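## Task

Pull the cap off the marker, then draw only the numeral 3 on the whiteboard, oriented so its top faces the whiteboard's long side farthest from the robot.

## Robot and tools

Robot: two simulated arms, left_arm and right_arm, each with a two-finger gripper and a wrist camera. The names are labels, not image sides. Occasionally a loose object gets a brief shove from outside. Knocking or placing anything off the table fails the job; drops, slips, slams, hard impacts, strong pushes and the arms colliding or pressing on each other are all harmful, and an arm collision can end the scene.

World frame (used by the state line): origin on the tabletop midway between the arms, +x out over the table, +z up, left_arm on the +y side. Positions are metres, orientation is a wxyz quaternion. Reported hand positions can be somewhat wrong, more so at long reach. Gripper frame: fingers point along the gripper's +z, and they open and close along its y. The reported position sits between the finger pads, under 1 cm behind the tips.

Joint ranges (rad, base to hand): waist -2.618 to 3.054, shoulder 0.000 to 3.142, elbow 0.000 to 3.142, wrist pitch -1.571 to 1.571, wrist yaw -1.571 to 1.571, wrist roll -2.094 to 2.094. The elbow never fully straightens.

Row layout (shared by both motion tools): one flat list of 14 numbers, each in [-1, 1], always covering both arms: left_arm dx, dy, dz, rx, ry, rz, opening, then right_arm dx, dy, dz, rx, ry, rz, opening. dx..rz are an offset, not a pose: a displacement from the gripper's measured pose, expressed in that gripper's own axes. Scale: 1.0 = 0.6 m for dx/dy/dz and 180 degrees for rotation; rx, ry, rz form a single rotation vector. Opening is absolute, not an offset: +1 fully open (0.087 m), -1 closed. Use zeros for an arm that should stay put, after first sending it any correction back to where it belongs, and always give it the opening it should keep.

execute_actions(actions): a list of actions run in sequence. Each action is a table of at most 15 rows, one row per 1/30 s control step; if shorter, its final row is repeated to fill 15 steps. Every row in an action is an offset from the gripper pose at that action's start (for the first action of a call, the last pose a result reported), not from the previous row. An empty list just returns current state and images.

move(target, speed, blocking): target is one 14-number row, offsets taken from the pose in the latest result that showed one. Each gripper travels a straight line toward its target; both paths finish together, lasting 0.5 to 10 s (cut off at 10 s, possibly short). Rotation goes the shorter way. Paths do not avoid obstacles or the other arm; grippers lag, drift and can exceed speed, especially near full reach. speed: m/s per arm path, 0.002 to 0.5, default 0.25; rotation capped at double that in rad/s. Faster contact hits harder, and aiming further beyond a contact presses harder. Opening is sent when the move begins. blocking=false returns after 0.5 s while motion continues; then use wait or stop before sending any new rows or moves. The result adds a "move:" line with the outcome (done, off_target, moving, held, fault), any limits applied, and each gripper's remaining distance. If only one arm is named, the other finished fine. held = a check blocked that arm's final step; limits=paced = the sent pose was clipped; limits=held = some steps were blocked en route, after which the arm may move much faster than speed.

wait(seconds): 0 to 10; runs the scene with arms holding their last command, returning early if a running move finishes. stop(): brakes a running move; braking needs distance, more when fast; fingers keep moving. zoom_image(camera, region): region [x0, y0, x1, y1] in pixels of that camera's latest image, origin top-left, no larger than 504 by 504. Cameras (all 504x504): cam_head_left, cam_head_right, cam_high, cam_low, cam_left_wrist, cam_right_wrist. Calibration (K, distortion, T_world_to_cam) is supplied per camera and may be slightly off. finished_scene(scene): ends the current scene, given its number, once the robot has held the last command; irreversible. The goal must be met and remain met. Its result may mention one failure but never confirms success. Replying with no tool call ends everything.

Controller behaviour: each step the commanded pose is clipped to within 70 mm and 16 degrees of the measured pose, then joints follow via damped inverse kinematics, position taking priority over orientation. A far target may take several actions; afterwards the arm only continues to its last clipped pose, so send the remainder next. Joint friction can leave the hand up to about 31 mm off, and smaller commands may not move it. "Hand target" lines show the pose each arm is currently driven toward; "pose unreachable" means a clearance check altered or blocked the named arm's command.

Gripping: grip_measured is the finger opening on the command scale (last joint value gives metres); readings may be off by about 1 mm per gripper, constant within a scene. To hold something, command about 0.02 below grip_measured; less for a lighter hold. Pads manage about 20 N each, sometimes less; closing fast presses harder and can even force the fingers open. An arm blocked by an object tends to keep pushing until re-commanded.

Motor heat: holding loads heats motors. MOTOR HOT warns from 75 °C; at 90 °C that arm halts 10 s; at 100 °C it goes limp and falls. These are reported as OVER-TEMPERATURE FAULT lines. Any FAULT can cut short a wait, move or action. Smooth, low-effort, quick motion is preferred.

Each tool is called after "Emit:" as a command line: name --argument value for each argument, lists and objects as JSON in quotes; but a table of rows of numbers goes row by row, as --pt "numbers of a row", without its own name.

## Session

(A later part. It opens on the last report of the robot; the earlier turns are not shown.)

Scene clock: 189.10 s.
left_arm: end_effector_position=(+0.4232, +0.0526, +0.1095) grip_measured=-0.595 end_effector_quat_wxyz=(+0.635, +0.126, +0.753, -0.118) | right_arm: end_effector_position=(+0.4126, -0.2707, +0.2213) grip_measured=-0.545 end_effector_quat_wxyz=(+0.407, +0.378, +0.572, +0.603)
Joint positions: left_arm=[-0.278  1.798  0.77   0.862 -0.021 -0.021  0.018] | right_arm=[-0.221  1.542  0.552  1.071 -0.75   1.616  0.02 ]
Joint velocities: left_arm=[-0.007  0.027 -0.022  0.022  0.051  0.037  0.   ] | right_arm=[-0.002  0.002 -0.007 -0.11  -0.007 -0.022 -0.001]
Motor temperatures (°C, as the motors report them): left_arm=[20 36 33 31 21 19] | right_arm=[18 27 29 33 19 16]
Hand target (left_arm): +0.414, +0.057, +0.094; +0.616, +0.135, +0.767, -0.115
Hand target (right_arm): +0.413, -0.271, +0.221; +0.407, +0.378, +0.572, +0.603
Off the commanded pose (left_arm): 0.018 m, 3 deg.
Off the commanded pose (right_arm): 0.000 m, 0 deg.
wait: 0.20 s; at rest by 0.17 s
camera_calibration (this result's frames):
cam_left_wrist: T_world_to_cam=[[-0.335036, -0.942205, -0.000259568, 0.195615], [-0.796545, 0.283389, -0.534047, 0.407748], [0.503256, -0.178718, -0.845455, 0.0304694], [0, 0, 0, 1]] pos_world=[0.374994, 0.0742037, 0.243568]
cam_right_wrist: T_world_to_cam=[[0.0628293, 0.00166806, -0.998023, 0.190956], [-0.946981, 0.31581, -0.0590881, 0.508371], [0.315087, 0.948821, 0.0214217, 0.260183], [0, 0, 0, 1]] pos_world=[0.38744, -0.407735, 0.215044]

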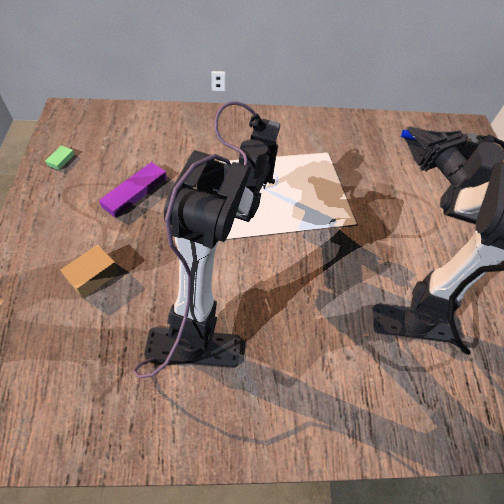

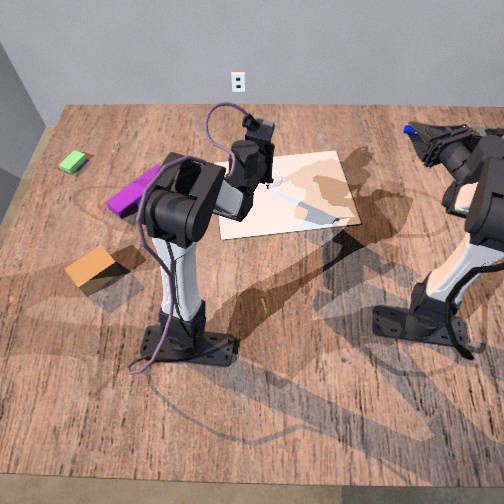

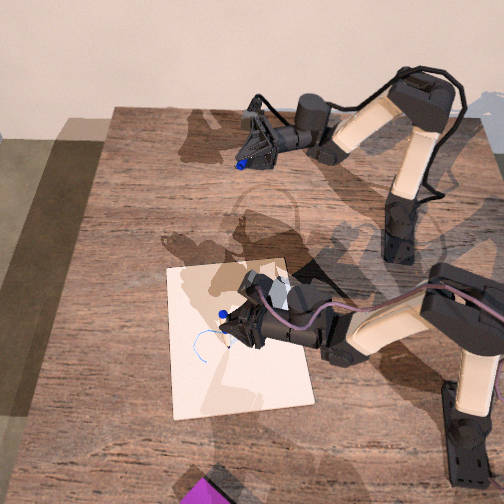

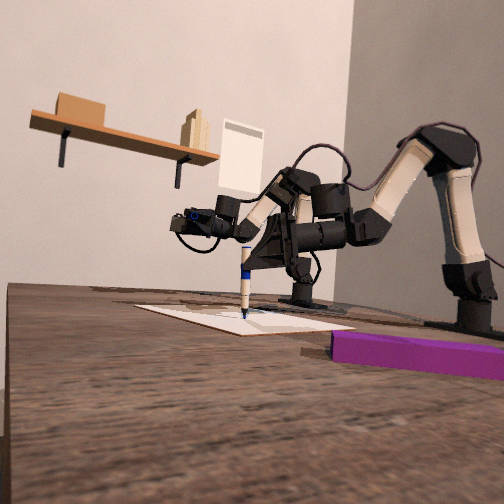

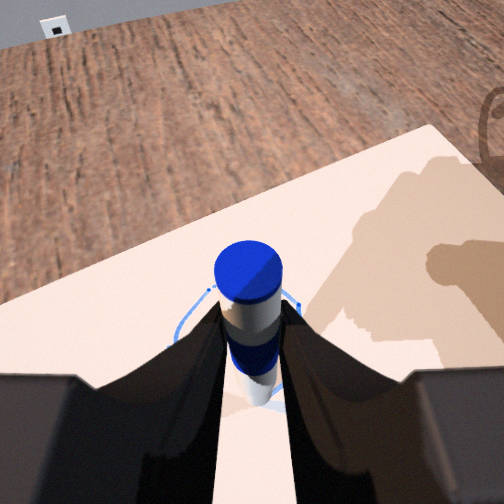

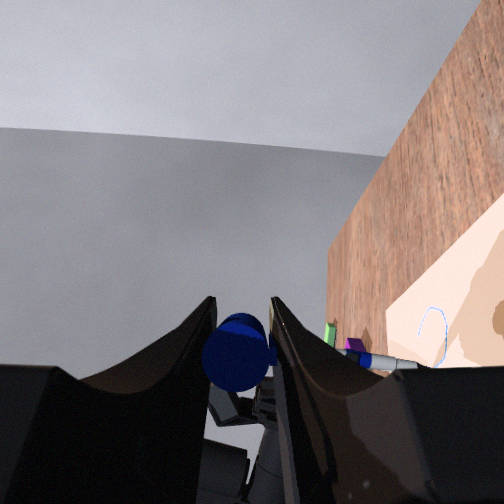

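Emit:
execute_actions --actions '[[[0.032,-0.005,0.004,-0.005,0.018,0,-0.68,0,0,0,0,0,0,-0.63],[0.032,-0.010,0.008,-0.005,0.018,0,-0.68,0,0,0,0,0,0,-0.63],[0.032,-0.016,0.011,-0.005,0.018,0,-0.68,0,0,0,0,0,0,-0.63],[0.032,-0.022,0.013,-0.005,0.018,0,-0.68,0,0,0,0,0,0,-0.63],[0.032,-0.028,0.015,-0.005,0.018,0,-0.68,0,0,0,0,0,0,-0.63],[0.031,-0.034,0.017,-0.005,0.018,0,-0.68,0,0,0,0,0,0,-0.63],[0.031,-0.040,0.019,-0.005,0.018,0,-0.68,0,0,0,0,0,0,-0.63],[0.031,-0.046,0.020,-0.005,0.018,0,-0.68,0,0,0,0,0,0,-0.63],[0.031,-0.052,0.021,-0.005,0.018,0,-0.68,0,0,0,0,0,0,-0.63],[0.031,-0.058,0.022,-0.005,0.018,0,-0.68,0,0,0,0,0,0,-0.63],[0.031,-0.064,0.023,-0.005,0.018,0,-0.68,0,0,0,0,0,0,-0.63],[0.031,-0.070,0.023,-0.005,0.018,0,-0.68,0,0,0,0,0,0,-0.63]],[[0.031,-0.004,0.001,-0.005,0.019,-0.003,-0.68,0,0,0,0,0,0,-0.63],[0.031,-0.008,-0.003,-0.005,0.019,-0.003,-0.68,0,0,0,0,0,0,-0.63],[0.032,-0.012,-0.006,-0.005,0.019,-0.003,-0.68,0,0,0,0,0,0,-0.63],[0.032,-0.016,-0.010,-0.005,0.019,-0.003,-0.68,0,0,0,0,0,0,-0.63],[0.032,-0.020,-0.013,-0.005,0.019,-0.003,-0.68,0,0,0,0,0,0,-0.63],[0.033,-0.024,-0.017,-0.005,0.019,-0.003,-0.68,0,0,0,0,0,0,-0.63],[0.033,-0.028,-0.020,-0.005,0.019,-0.003,-0.68,0,0,0,0,0,0,-0.63],[0.034,-0.032,-0.024,-0.005,0.019,-0.003,-0.68,0,0,0,0,0,0,-0.63],[0.034,-0.036,-0.028,-0.005,0.019,-0.003,-0.68,0,0,0,0,0,0,-0.63],[0.035,-0.039,-0.032,-0.005,0.019,-0.003,-0.68,0,0,0,0,0,0,-0.63],[0.035,-0.042,-0.036,-0.005,0.019,-0.003,-0.68,0,0,0,0,0,0,-0.63]],[[0.030,-0.002,-0.015,-0.003,0.015,-0.003,-0.68,0,0,0,0,0,0,-0.63],[0.031,-0.004,-0.020,-0.003,0.015,-0.003,-0.68,0,0,0,0,0,0,-0.63],[0.031,-0.006,-0.024,-0.003,0.015,-0.003,-0.68,0,0,0,0,0,0,-0.63],[0.032,-0.008,-0.028,-0.003,0.015,-0.003,-0.68,0,0,0,0,0,0,-0.63],[0.033,-0.010,-0.033,-0.003,0.015,-0.003,-0.68,0,0,0,0,0,0,-0.63],[0.034,-0.011,-0.037,-0.003,0.015,-0.003,-0.68,0,0,0,0,0,0,-0.63],[0.035,-0.012,-0.042,-0.003,0.015,-0.003,-0.68,0,0,0,0,0,0,-0.63],[0.036,-0.013,-0.046,-0.003,0.015,-0.003,-0.68,0,0,0,0,0,0,-0.63],[0.036,-0.013,-0.050,-0.003,0.015,-0.003,-0.68,0,0,0,0,0,0,-0.63],[0.037,-0.013,-0.055,-0.003,0.015,-0.003,-0.68,0,0,0,0,0,0,-0.63],[0.038,-0.013,-0.059,-0.003,0.015,-0.003,-0.68,0,0,0,0,0,0,-0.63]]]'

Emit:
wait --seconds 0.2

Emit:
zoom_image --camera "cam_high" --region '[150,250,330,430]'

Scene clock: 218.77 s.
left_arm: end_effector_position=(+0.3666, -0.0116, +0.1089) grip_measured=-0.595 end_effector_quat_wxyz=(+0.634, +0.128, +0.752, -0.129) | right_arm: end_effector_position=(+0.4126, -0.2707, +0.2213) grip_measured=-0.545 end_effector_quat_wxyz=(+0.407, +0.378, +0.572, +0.603)
Joint positions: left_arm=[-0.526  1.737  0.686  0.883 -0.247 -0.075  0.018] | right_arm=[-0.221  1.542  0.552  1.071 -0.75   1.616  0.02 ]
Joint velocities: left_arm=[-0.012 -0.027 -0.027 -0.007 -0.081 -0.066 -0.001] | right_arm=[-0.007  0.007  0.002 -0.007 -0.007 -0.051 -0.001]
Motor temperatures (°C, as the motors report them): left_arm=[20 36 31 32 21 19] | right_arm=[18 27 29 33 19 16]
Hand target (left_arm): +0.357, -0.008, +0.093; +0.617, +0.129, +0.767, -0.122
Hand target (right_arm): +0.413, -0.271, +0.221; +0.407, +0.378, +0.572, +0.603
Off the commanded pose (left_arm): 0.019 m, 3 deg.
Off the commanded pose (right_arm): 0.000 m, 0 deg.
camera_calibration (this result's frames):
cam_left_wrist: T_world_to_cam=[[-0.351106, -0.936203, 0.0157444, 0.120375], [-0.793044, 0.288394, -0.536572, 0.379634], [0.4978, -0.20088, -0.843708, 0.0485087], [0, 0, 0, 1]] pos_world=[0.319184, 0.0129562, 0.242733]
cam_right_wrist: T_world_to_cam=[[0.0628293, 0.00166806, -0.998023, 0.190956], [-0.946981, 0.31581, -0.0590881, 0.508371], [0.315087, 0.948821, 0.0214217, 0.260183], [0, 0, 0, 1]] pos_world=[0.38744, -0.407735, 0.215044]

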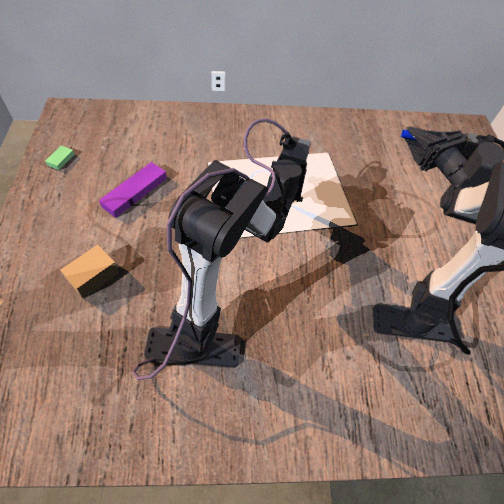

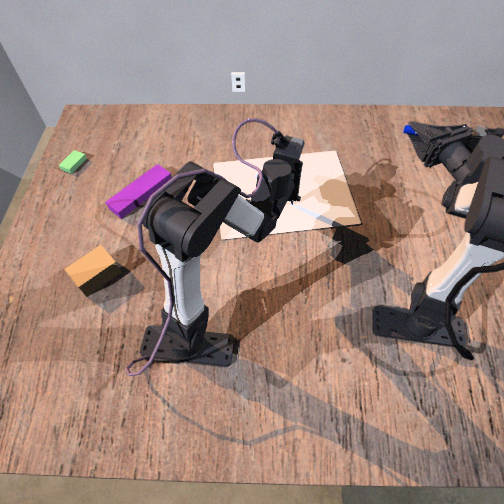

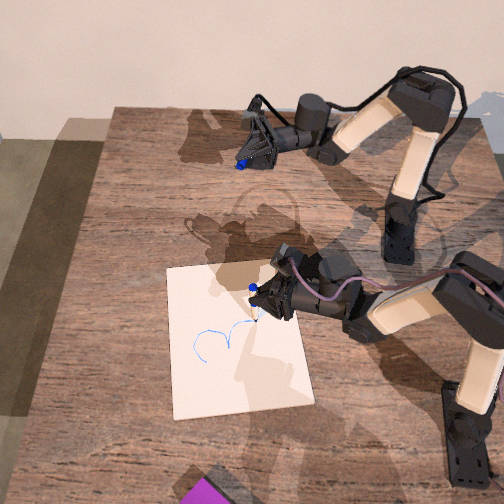

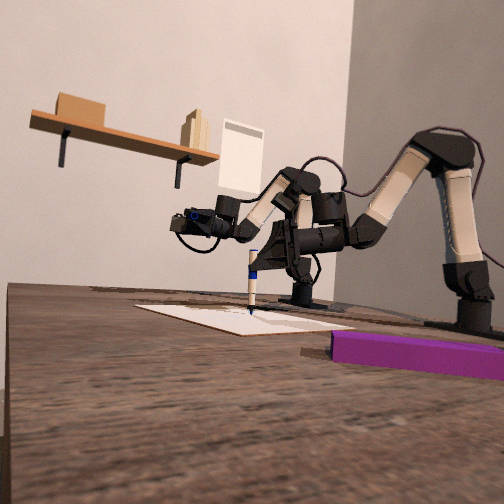

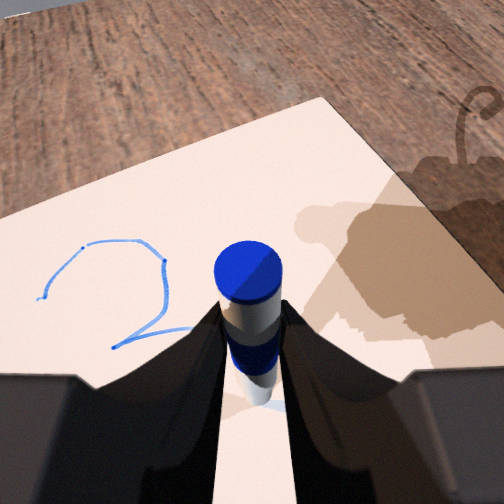

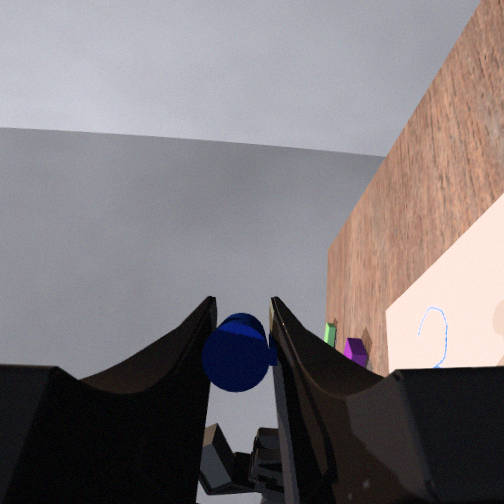

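Scene clock: 218.97 s.
left_arm: end_effector_position=(+0.3666, -0.0113, +0.1089) grip_measured=-0.595 end_effector_quat_wxyz=(+0.634, +0.125, +0.752, -0.130) | right_arm: end_effector_position=(+0.4126, -0.2707, +0.2213) grip_measured=-0.545 end_effector_quat_wxyz=(+0.407, +0.378, +0.572, +0.603)
Joint positions: left_arm=[-0.526  1.737  0.685  0.884 -0.249 -0.078  0.018] | right_arm=[-0.221  1.542  0.552  1.071 -0.75   1.616  0.02 ]
Joint velocities: left_arm=[-0.017 -0.002  0.012 -0.022  0.037 -0.037 -0.   ] | right_arm=[-0.017  0.012 -0.002 -0.081 -0.037 -0.007 -0.   ]
Motor temperatures (°C, as the motors report them): left_arm=[20 36 31 32 21 19] | right_arm=[18 27 29 33 19 16]
Hand target (left_arm): +0.357, -0.008, +0.093; +0.617, +0.129, +0.767, -0.122
Hand target (right_arm): +0.413, -0.271, +0.221; +0.407, +0.378, +0.572, +0.603
Off the commanded pose (left_arm): 0.019 m, 3 deg.
Off the commanded pose (right_arm): 0.000 m, 0 deg.
wait: 0.20 s; at rest by 0.17 s
camera_calibration (this result's frames):
cam_left_wrist: T_world_to_cam=[[-0.348459, -0.937134, 0.0188606, 0.119348], [-0.794219, 0.284513, -0.536907, 0.379991], [0.497788, -0.202069, -0.843431, 0.0485888], [0, 0, 0, 1]] pos_world=[0.319197, 0.0135511, 0.24275]
cam_right_wrist: T_world_to_cam=[[0.0628293, 0.00166806, -0.998023, 0.190956], [-0.946981, 0.31581, -0.0590881, 0.508371], [0.315087, 0.948821, 0.0214217, 0.260183], [0, 0, 0, 1]] pos_world=[0.38744, -0.407735, 0.215044]

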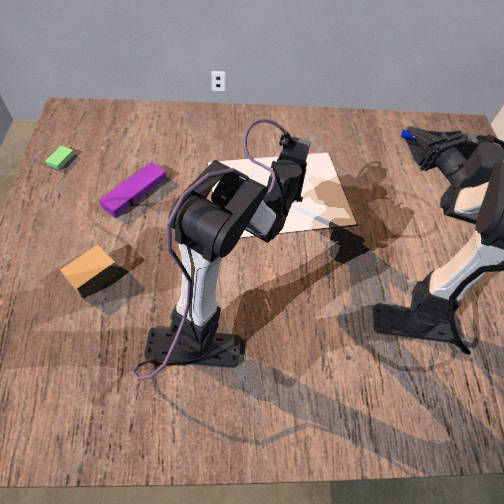

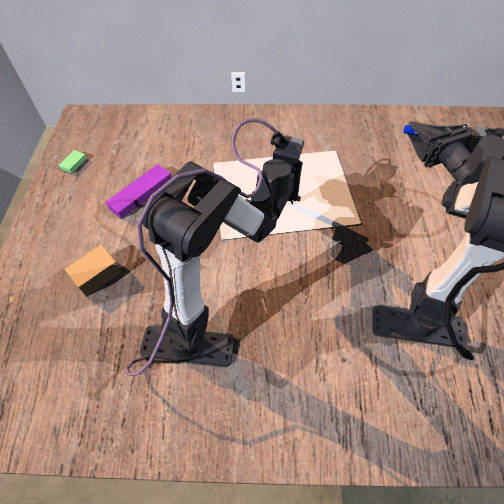

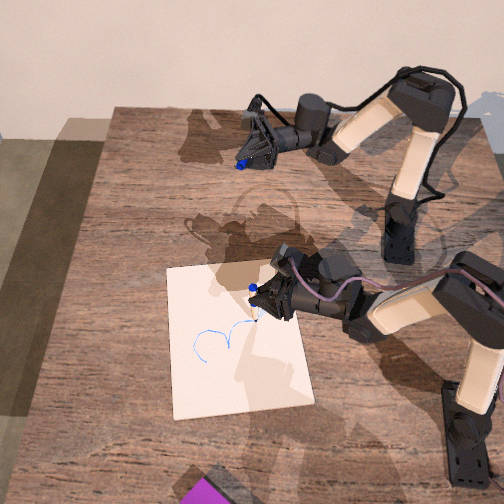

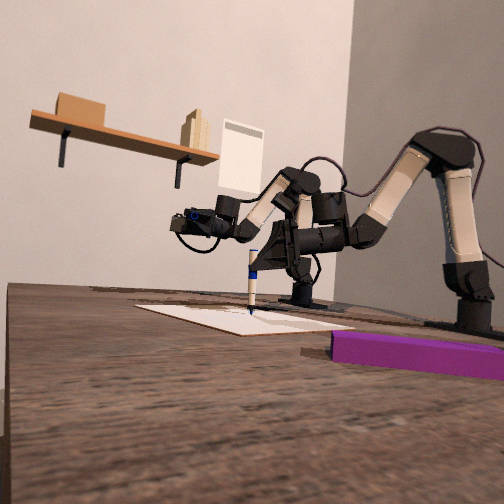

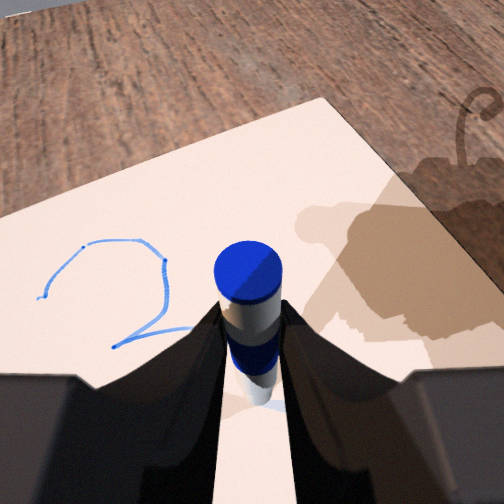

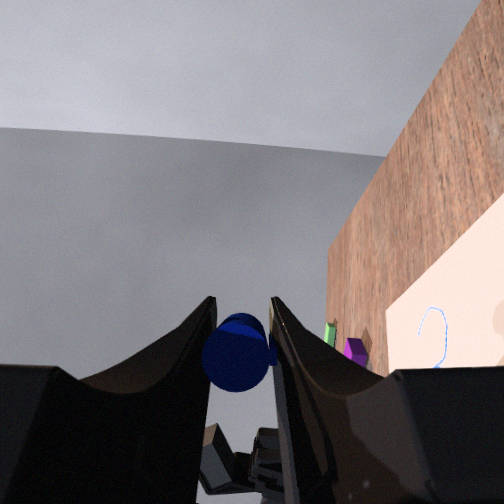

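Region (150, 250, 330, 430) of cam_high's 504x504 image, scaled by 2.800, with more detail than that image has.

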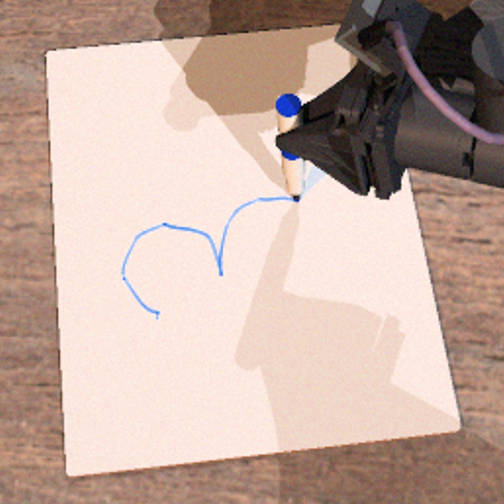

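Emit:
execute_actions --actions '[[[0.030,0.003,-0.016,0,0.015,0.003,-0.68,0,0,0,0,0,0,-0.63],[0.031,0.006,-0.021,0,0.015,0.003,-0.68,0,0,0,0,0,0,-0.63],[0.031,0.009,-0.026,0,0.015,0.003,-0.68,0,0,0,0,0,0,-0.63],[0.032,0.011,-0.030,0,0.015,0.003,-0.68,0,0,0,0,0,0,-0.63],[0.033,0.014,-0.035,0,0.015,0.003,-0.68,0,0,0,0,0,0,-0.63],[0.034,0.017,-0.040,0,0.015,0.003,-0.68,0,0,0,0,0,0,-0.63],[0.035,0.020,-0.045,0,0.015,0.003,-0.68,0,0,0,0,0,0,-0.63],[0.035,0.023,-0.050,0,0.015,0.003,-0.68,0,0,0,0,0,0,-0.63],[0.036,0.026,-0.054,0,0.015,0.003,-0.68,0,0,0,0,0,0,-0.63],[0.037,0.029,-0.059,0,0.015,0.003,-0.68,0,0,0,0,0,0,-0.63]],[[0.030,0.006,-0.014,0.005,0.015,0.003,-0.68,0,0,0,0,0,0,-0.63],[0.030,0.011,-0.016,0.005,0.015,0.003,-0.68,0,0,0,0,0,0,-0.63],[0.030,0.015,-0.019,0.005,0.015,0.003,-0.68,0,0,0,0,0,0,-0.63],[0.031,0.019,-0.021,0.005,0.015,0.003,-0.68,0,0,0,0,0,0,-0.63],[0.031,0.024,-0.024,0.005,0.015,0.003,-0.68,0,0,0,0,0,0,-0.63],[0.031,0.028,-0.026,0.005,0.015,0.003,-0.68,0,0,0,0,0,0,-0.63],[0.032,0.032,-0.029,0.005,0.015,0.003,-0.68,0,0,0,0,0,0,-0.63],[0.032,0.037,-0.031,0.005,0.015,0.003,-0.68,0,0,0,0,0,0,-0.63],[0.032,0.041,-0.034,0.005,0.015,0.003,-0.68,0,0,0,0,0,0,-0.63],[0.033,0.046,-0.036,0.005,0.015,0.003,-0.68,0,0,0,0,0,0,-0.63]],[[0.030,0.007,-0.009,0.005,0.016,0.003,-0.68,0,0,0,0,0,0,-0.63],[0.030,0.012,-0.007,0.005,0.016,0.003,-0.68,0,0,0,0,0,0,-0.63],[0.030,0.017,-0.005,0.005,0.016,0.003,-0.68,0,0,0,0,0,0,-0.63],[0.030,0.022,-0.003,0.005,0.016,0.003,-0.68,0,0,0,0,0,0,-0.63],[0.030,0.027,-0.001,0.005,0.016,0.003,-0.68,0,0,0,0,0,0,-0.63],[0.030,0.032,0.001,0.005,0.016,0.003,-0.68,0,0,0,0,0,0,-0.63],[0.030,0.037,0.003,0.005,0.016,0.003,-0.68,0,0,0,0,0,0,-0.63],[0.030,0.042,0.005,0.005,0.016,0.003,-0.68,0,0,0,0,0,0,-0.63],[0.030,0.047,0.006,0.005,0.016,0.003,-0.68,0,0,0,0,0,0,-0.63],[0.030,0.052,0.007,0.005,0.016,0.003,-0.68,0,0,0,0,0,0,-0.63]],[[-0.07,0,-0.012,0,0,0,-0.68,0,0,0,0,0,0,-0.63]],[[-0.03,0,-0.1,0,0,0,-0.68,0,0,0,0,0,0,-0.63]]]'

Emit:
zoom_image --camera "cam_high" --region '[150,250,330,430]'

Scene clock: 243.47 s.
left_arm: end_effector_position=(+0.3064, +0.0849, +0.1986) grip_measured=-0.595 end_effector_quat_wxyz=(+0.675, +0.111, +0.714, -0.150) | right_arm: end_effector_position=(+0.4126, -0.2707, +0.2213) grip_measured=-0.545 end_effector_quat_wxyz=(+0.407, +0.378, +0.572, +0.603)
Joint positions: left_arm=[-0.31   1.078  0.451  0.584 -0.031 -0.066  0.018] | right_arm=[-0.221  1.542  0.552  1.071 -0.75   1.616  0.02 ]
Joint velocities: left_arm=[-0.012 -0.017 -0.007 -0.183  0.022  0.037 -0.001] | right_arm=[-0.007  0.002 -0.017  0.022  0.022 -0.007 -0.   ]
Motor temperatures (°C, as the motors report them): left_arm=[20 35 31 32 21 19] | right_arm=[18 27 29 33 19 16]
Hand target (left_arm): +0.302, +0.086, +0.183; +0.656, +0.114, +0.732, -0.145
Hand target (right_arm): +0.413, -0.271, +0.221; +0.407, +0.378, +0.572, +0.603
Off the commanded pose (left_arm): 0.017 m, 3 deg.
Off the commanded pose (right_arm): 0.000 m, 0 deg.
camera_calibration (this result's frames):
cam_left_wrist: T_world_to_cam=[[-0.35411, -0.933976, 0.0479132, 0.182467], [-0.734201, 0.245903, -0.632835, 0.356899], [0.57927, -0.259271, -0.772803, 0.139484], [0, 0, 0, 1]] pos_world=[0.24585, 0.118822, 0.324909]
cam_right_wrist: T_world_to_cam=[[0.0628293, 0.00166806, -0.998023, 0.190956], [-0.946981, 0.31581, -0.0590881, 0.508371], [0.315087, 0.948821, 0.0214217, 0.260183], [0, 0, 0, 1]] pos_world=[0.38744, -0.407735, 0.215044]

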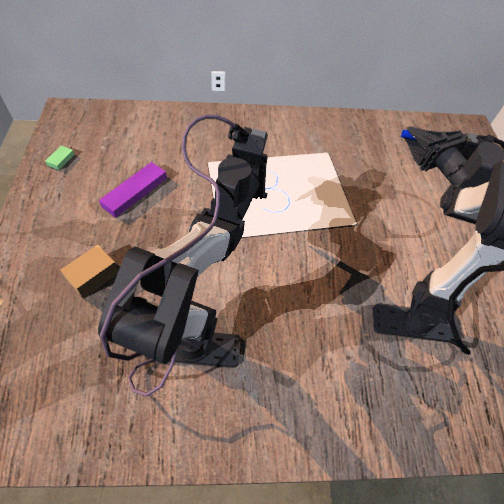

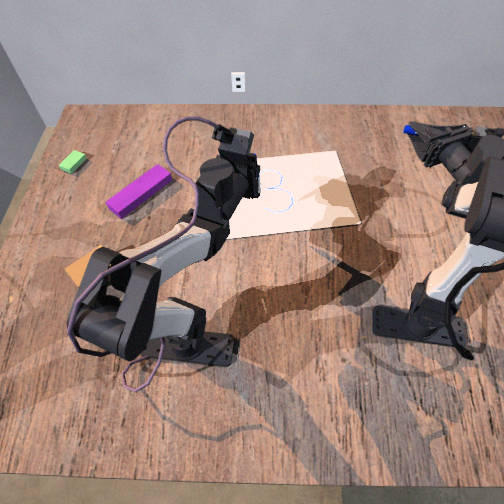

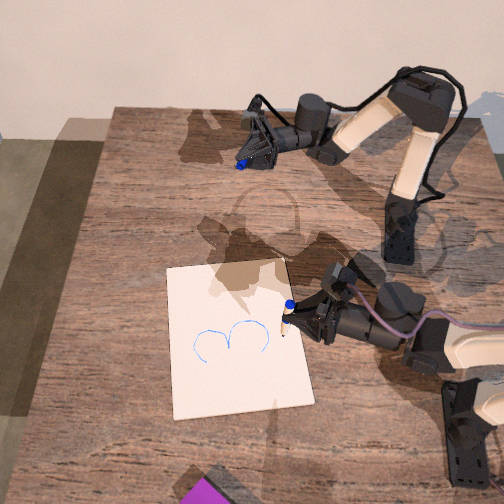

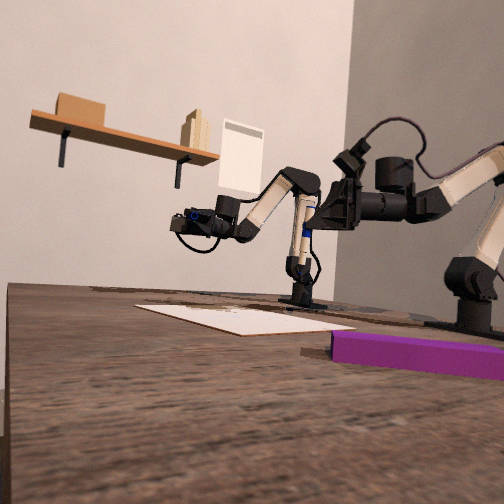

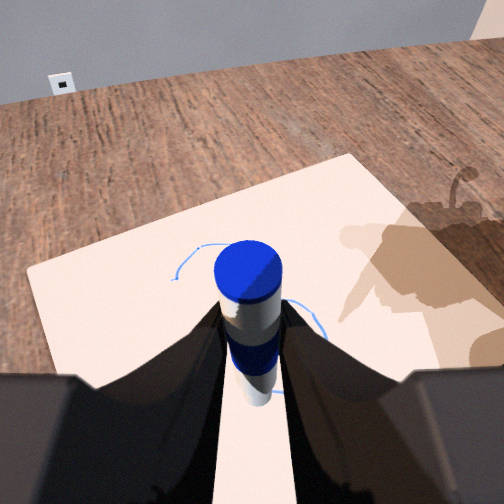

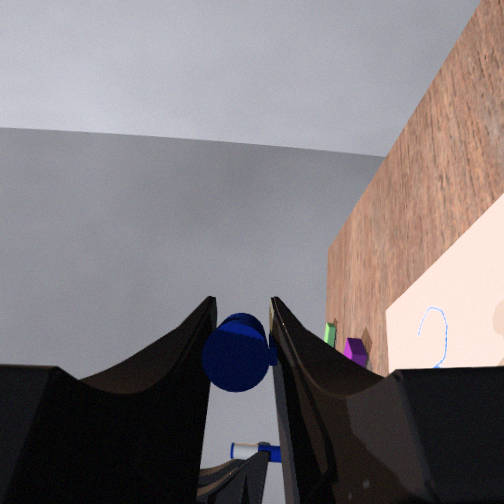

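Region (150, 250, 330, 430) of cam_high's 504x504 image, scaled by 2.800, with more detail than that image has.

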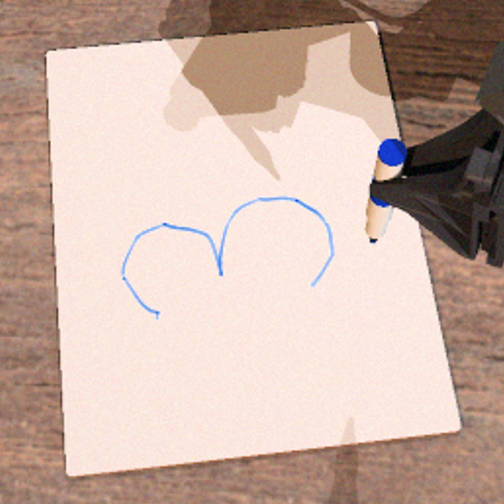

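Emit:
finished_scene --scene 2

The scene is finished.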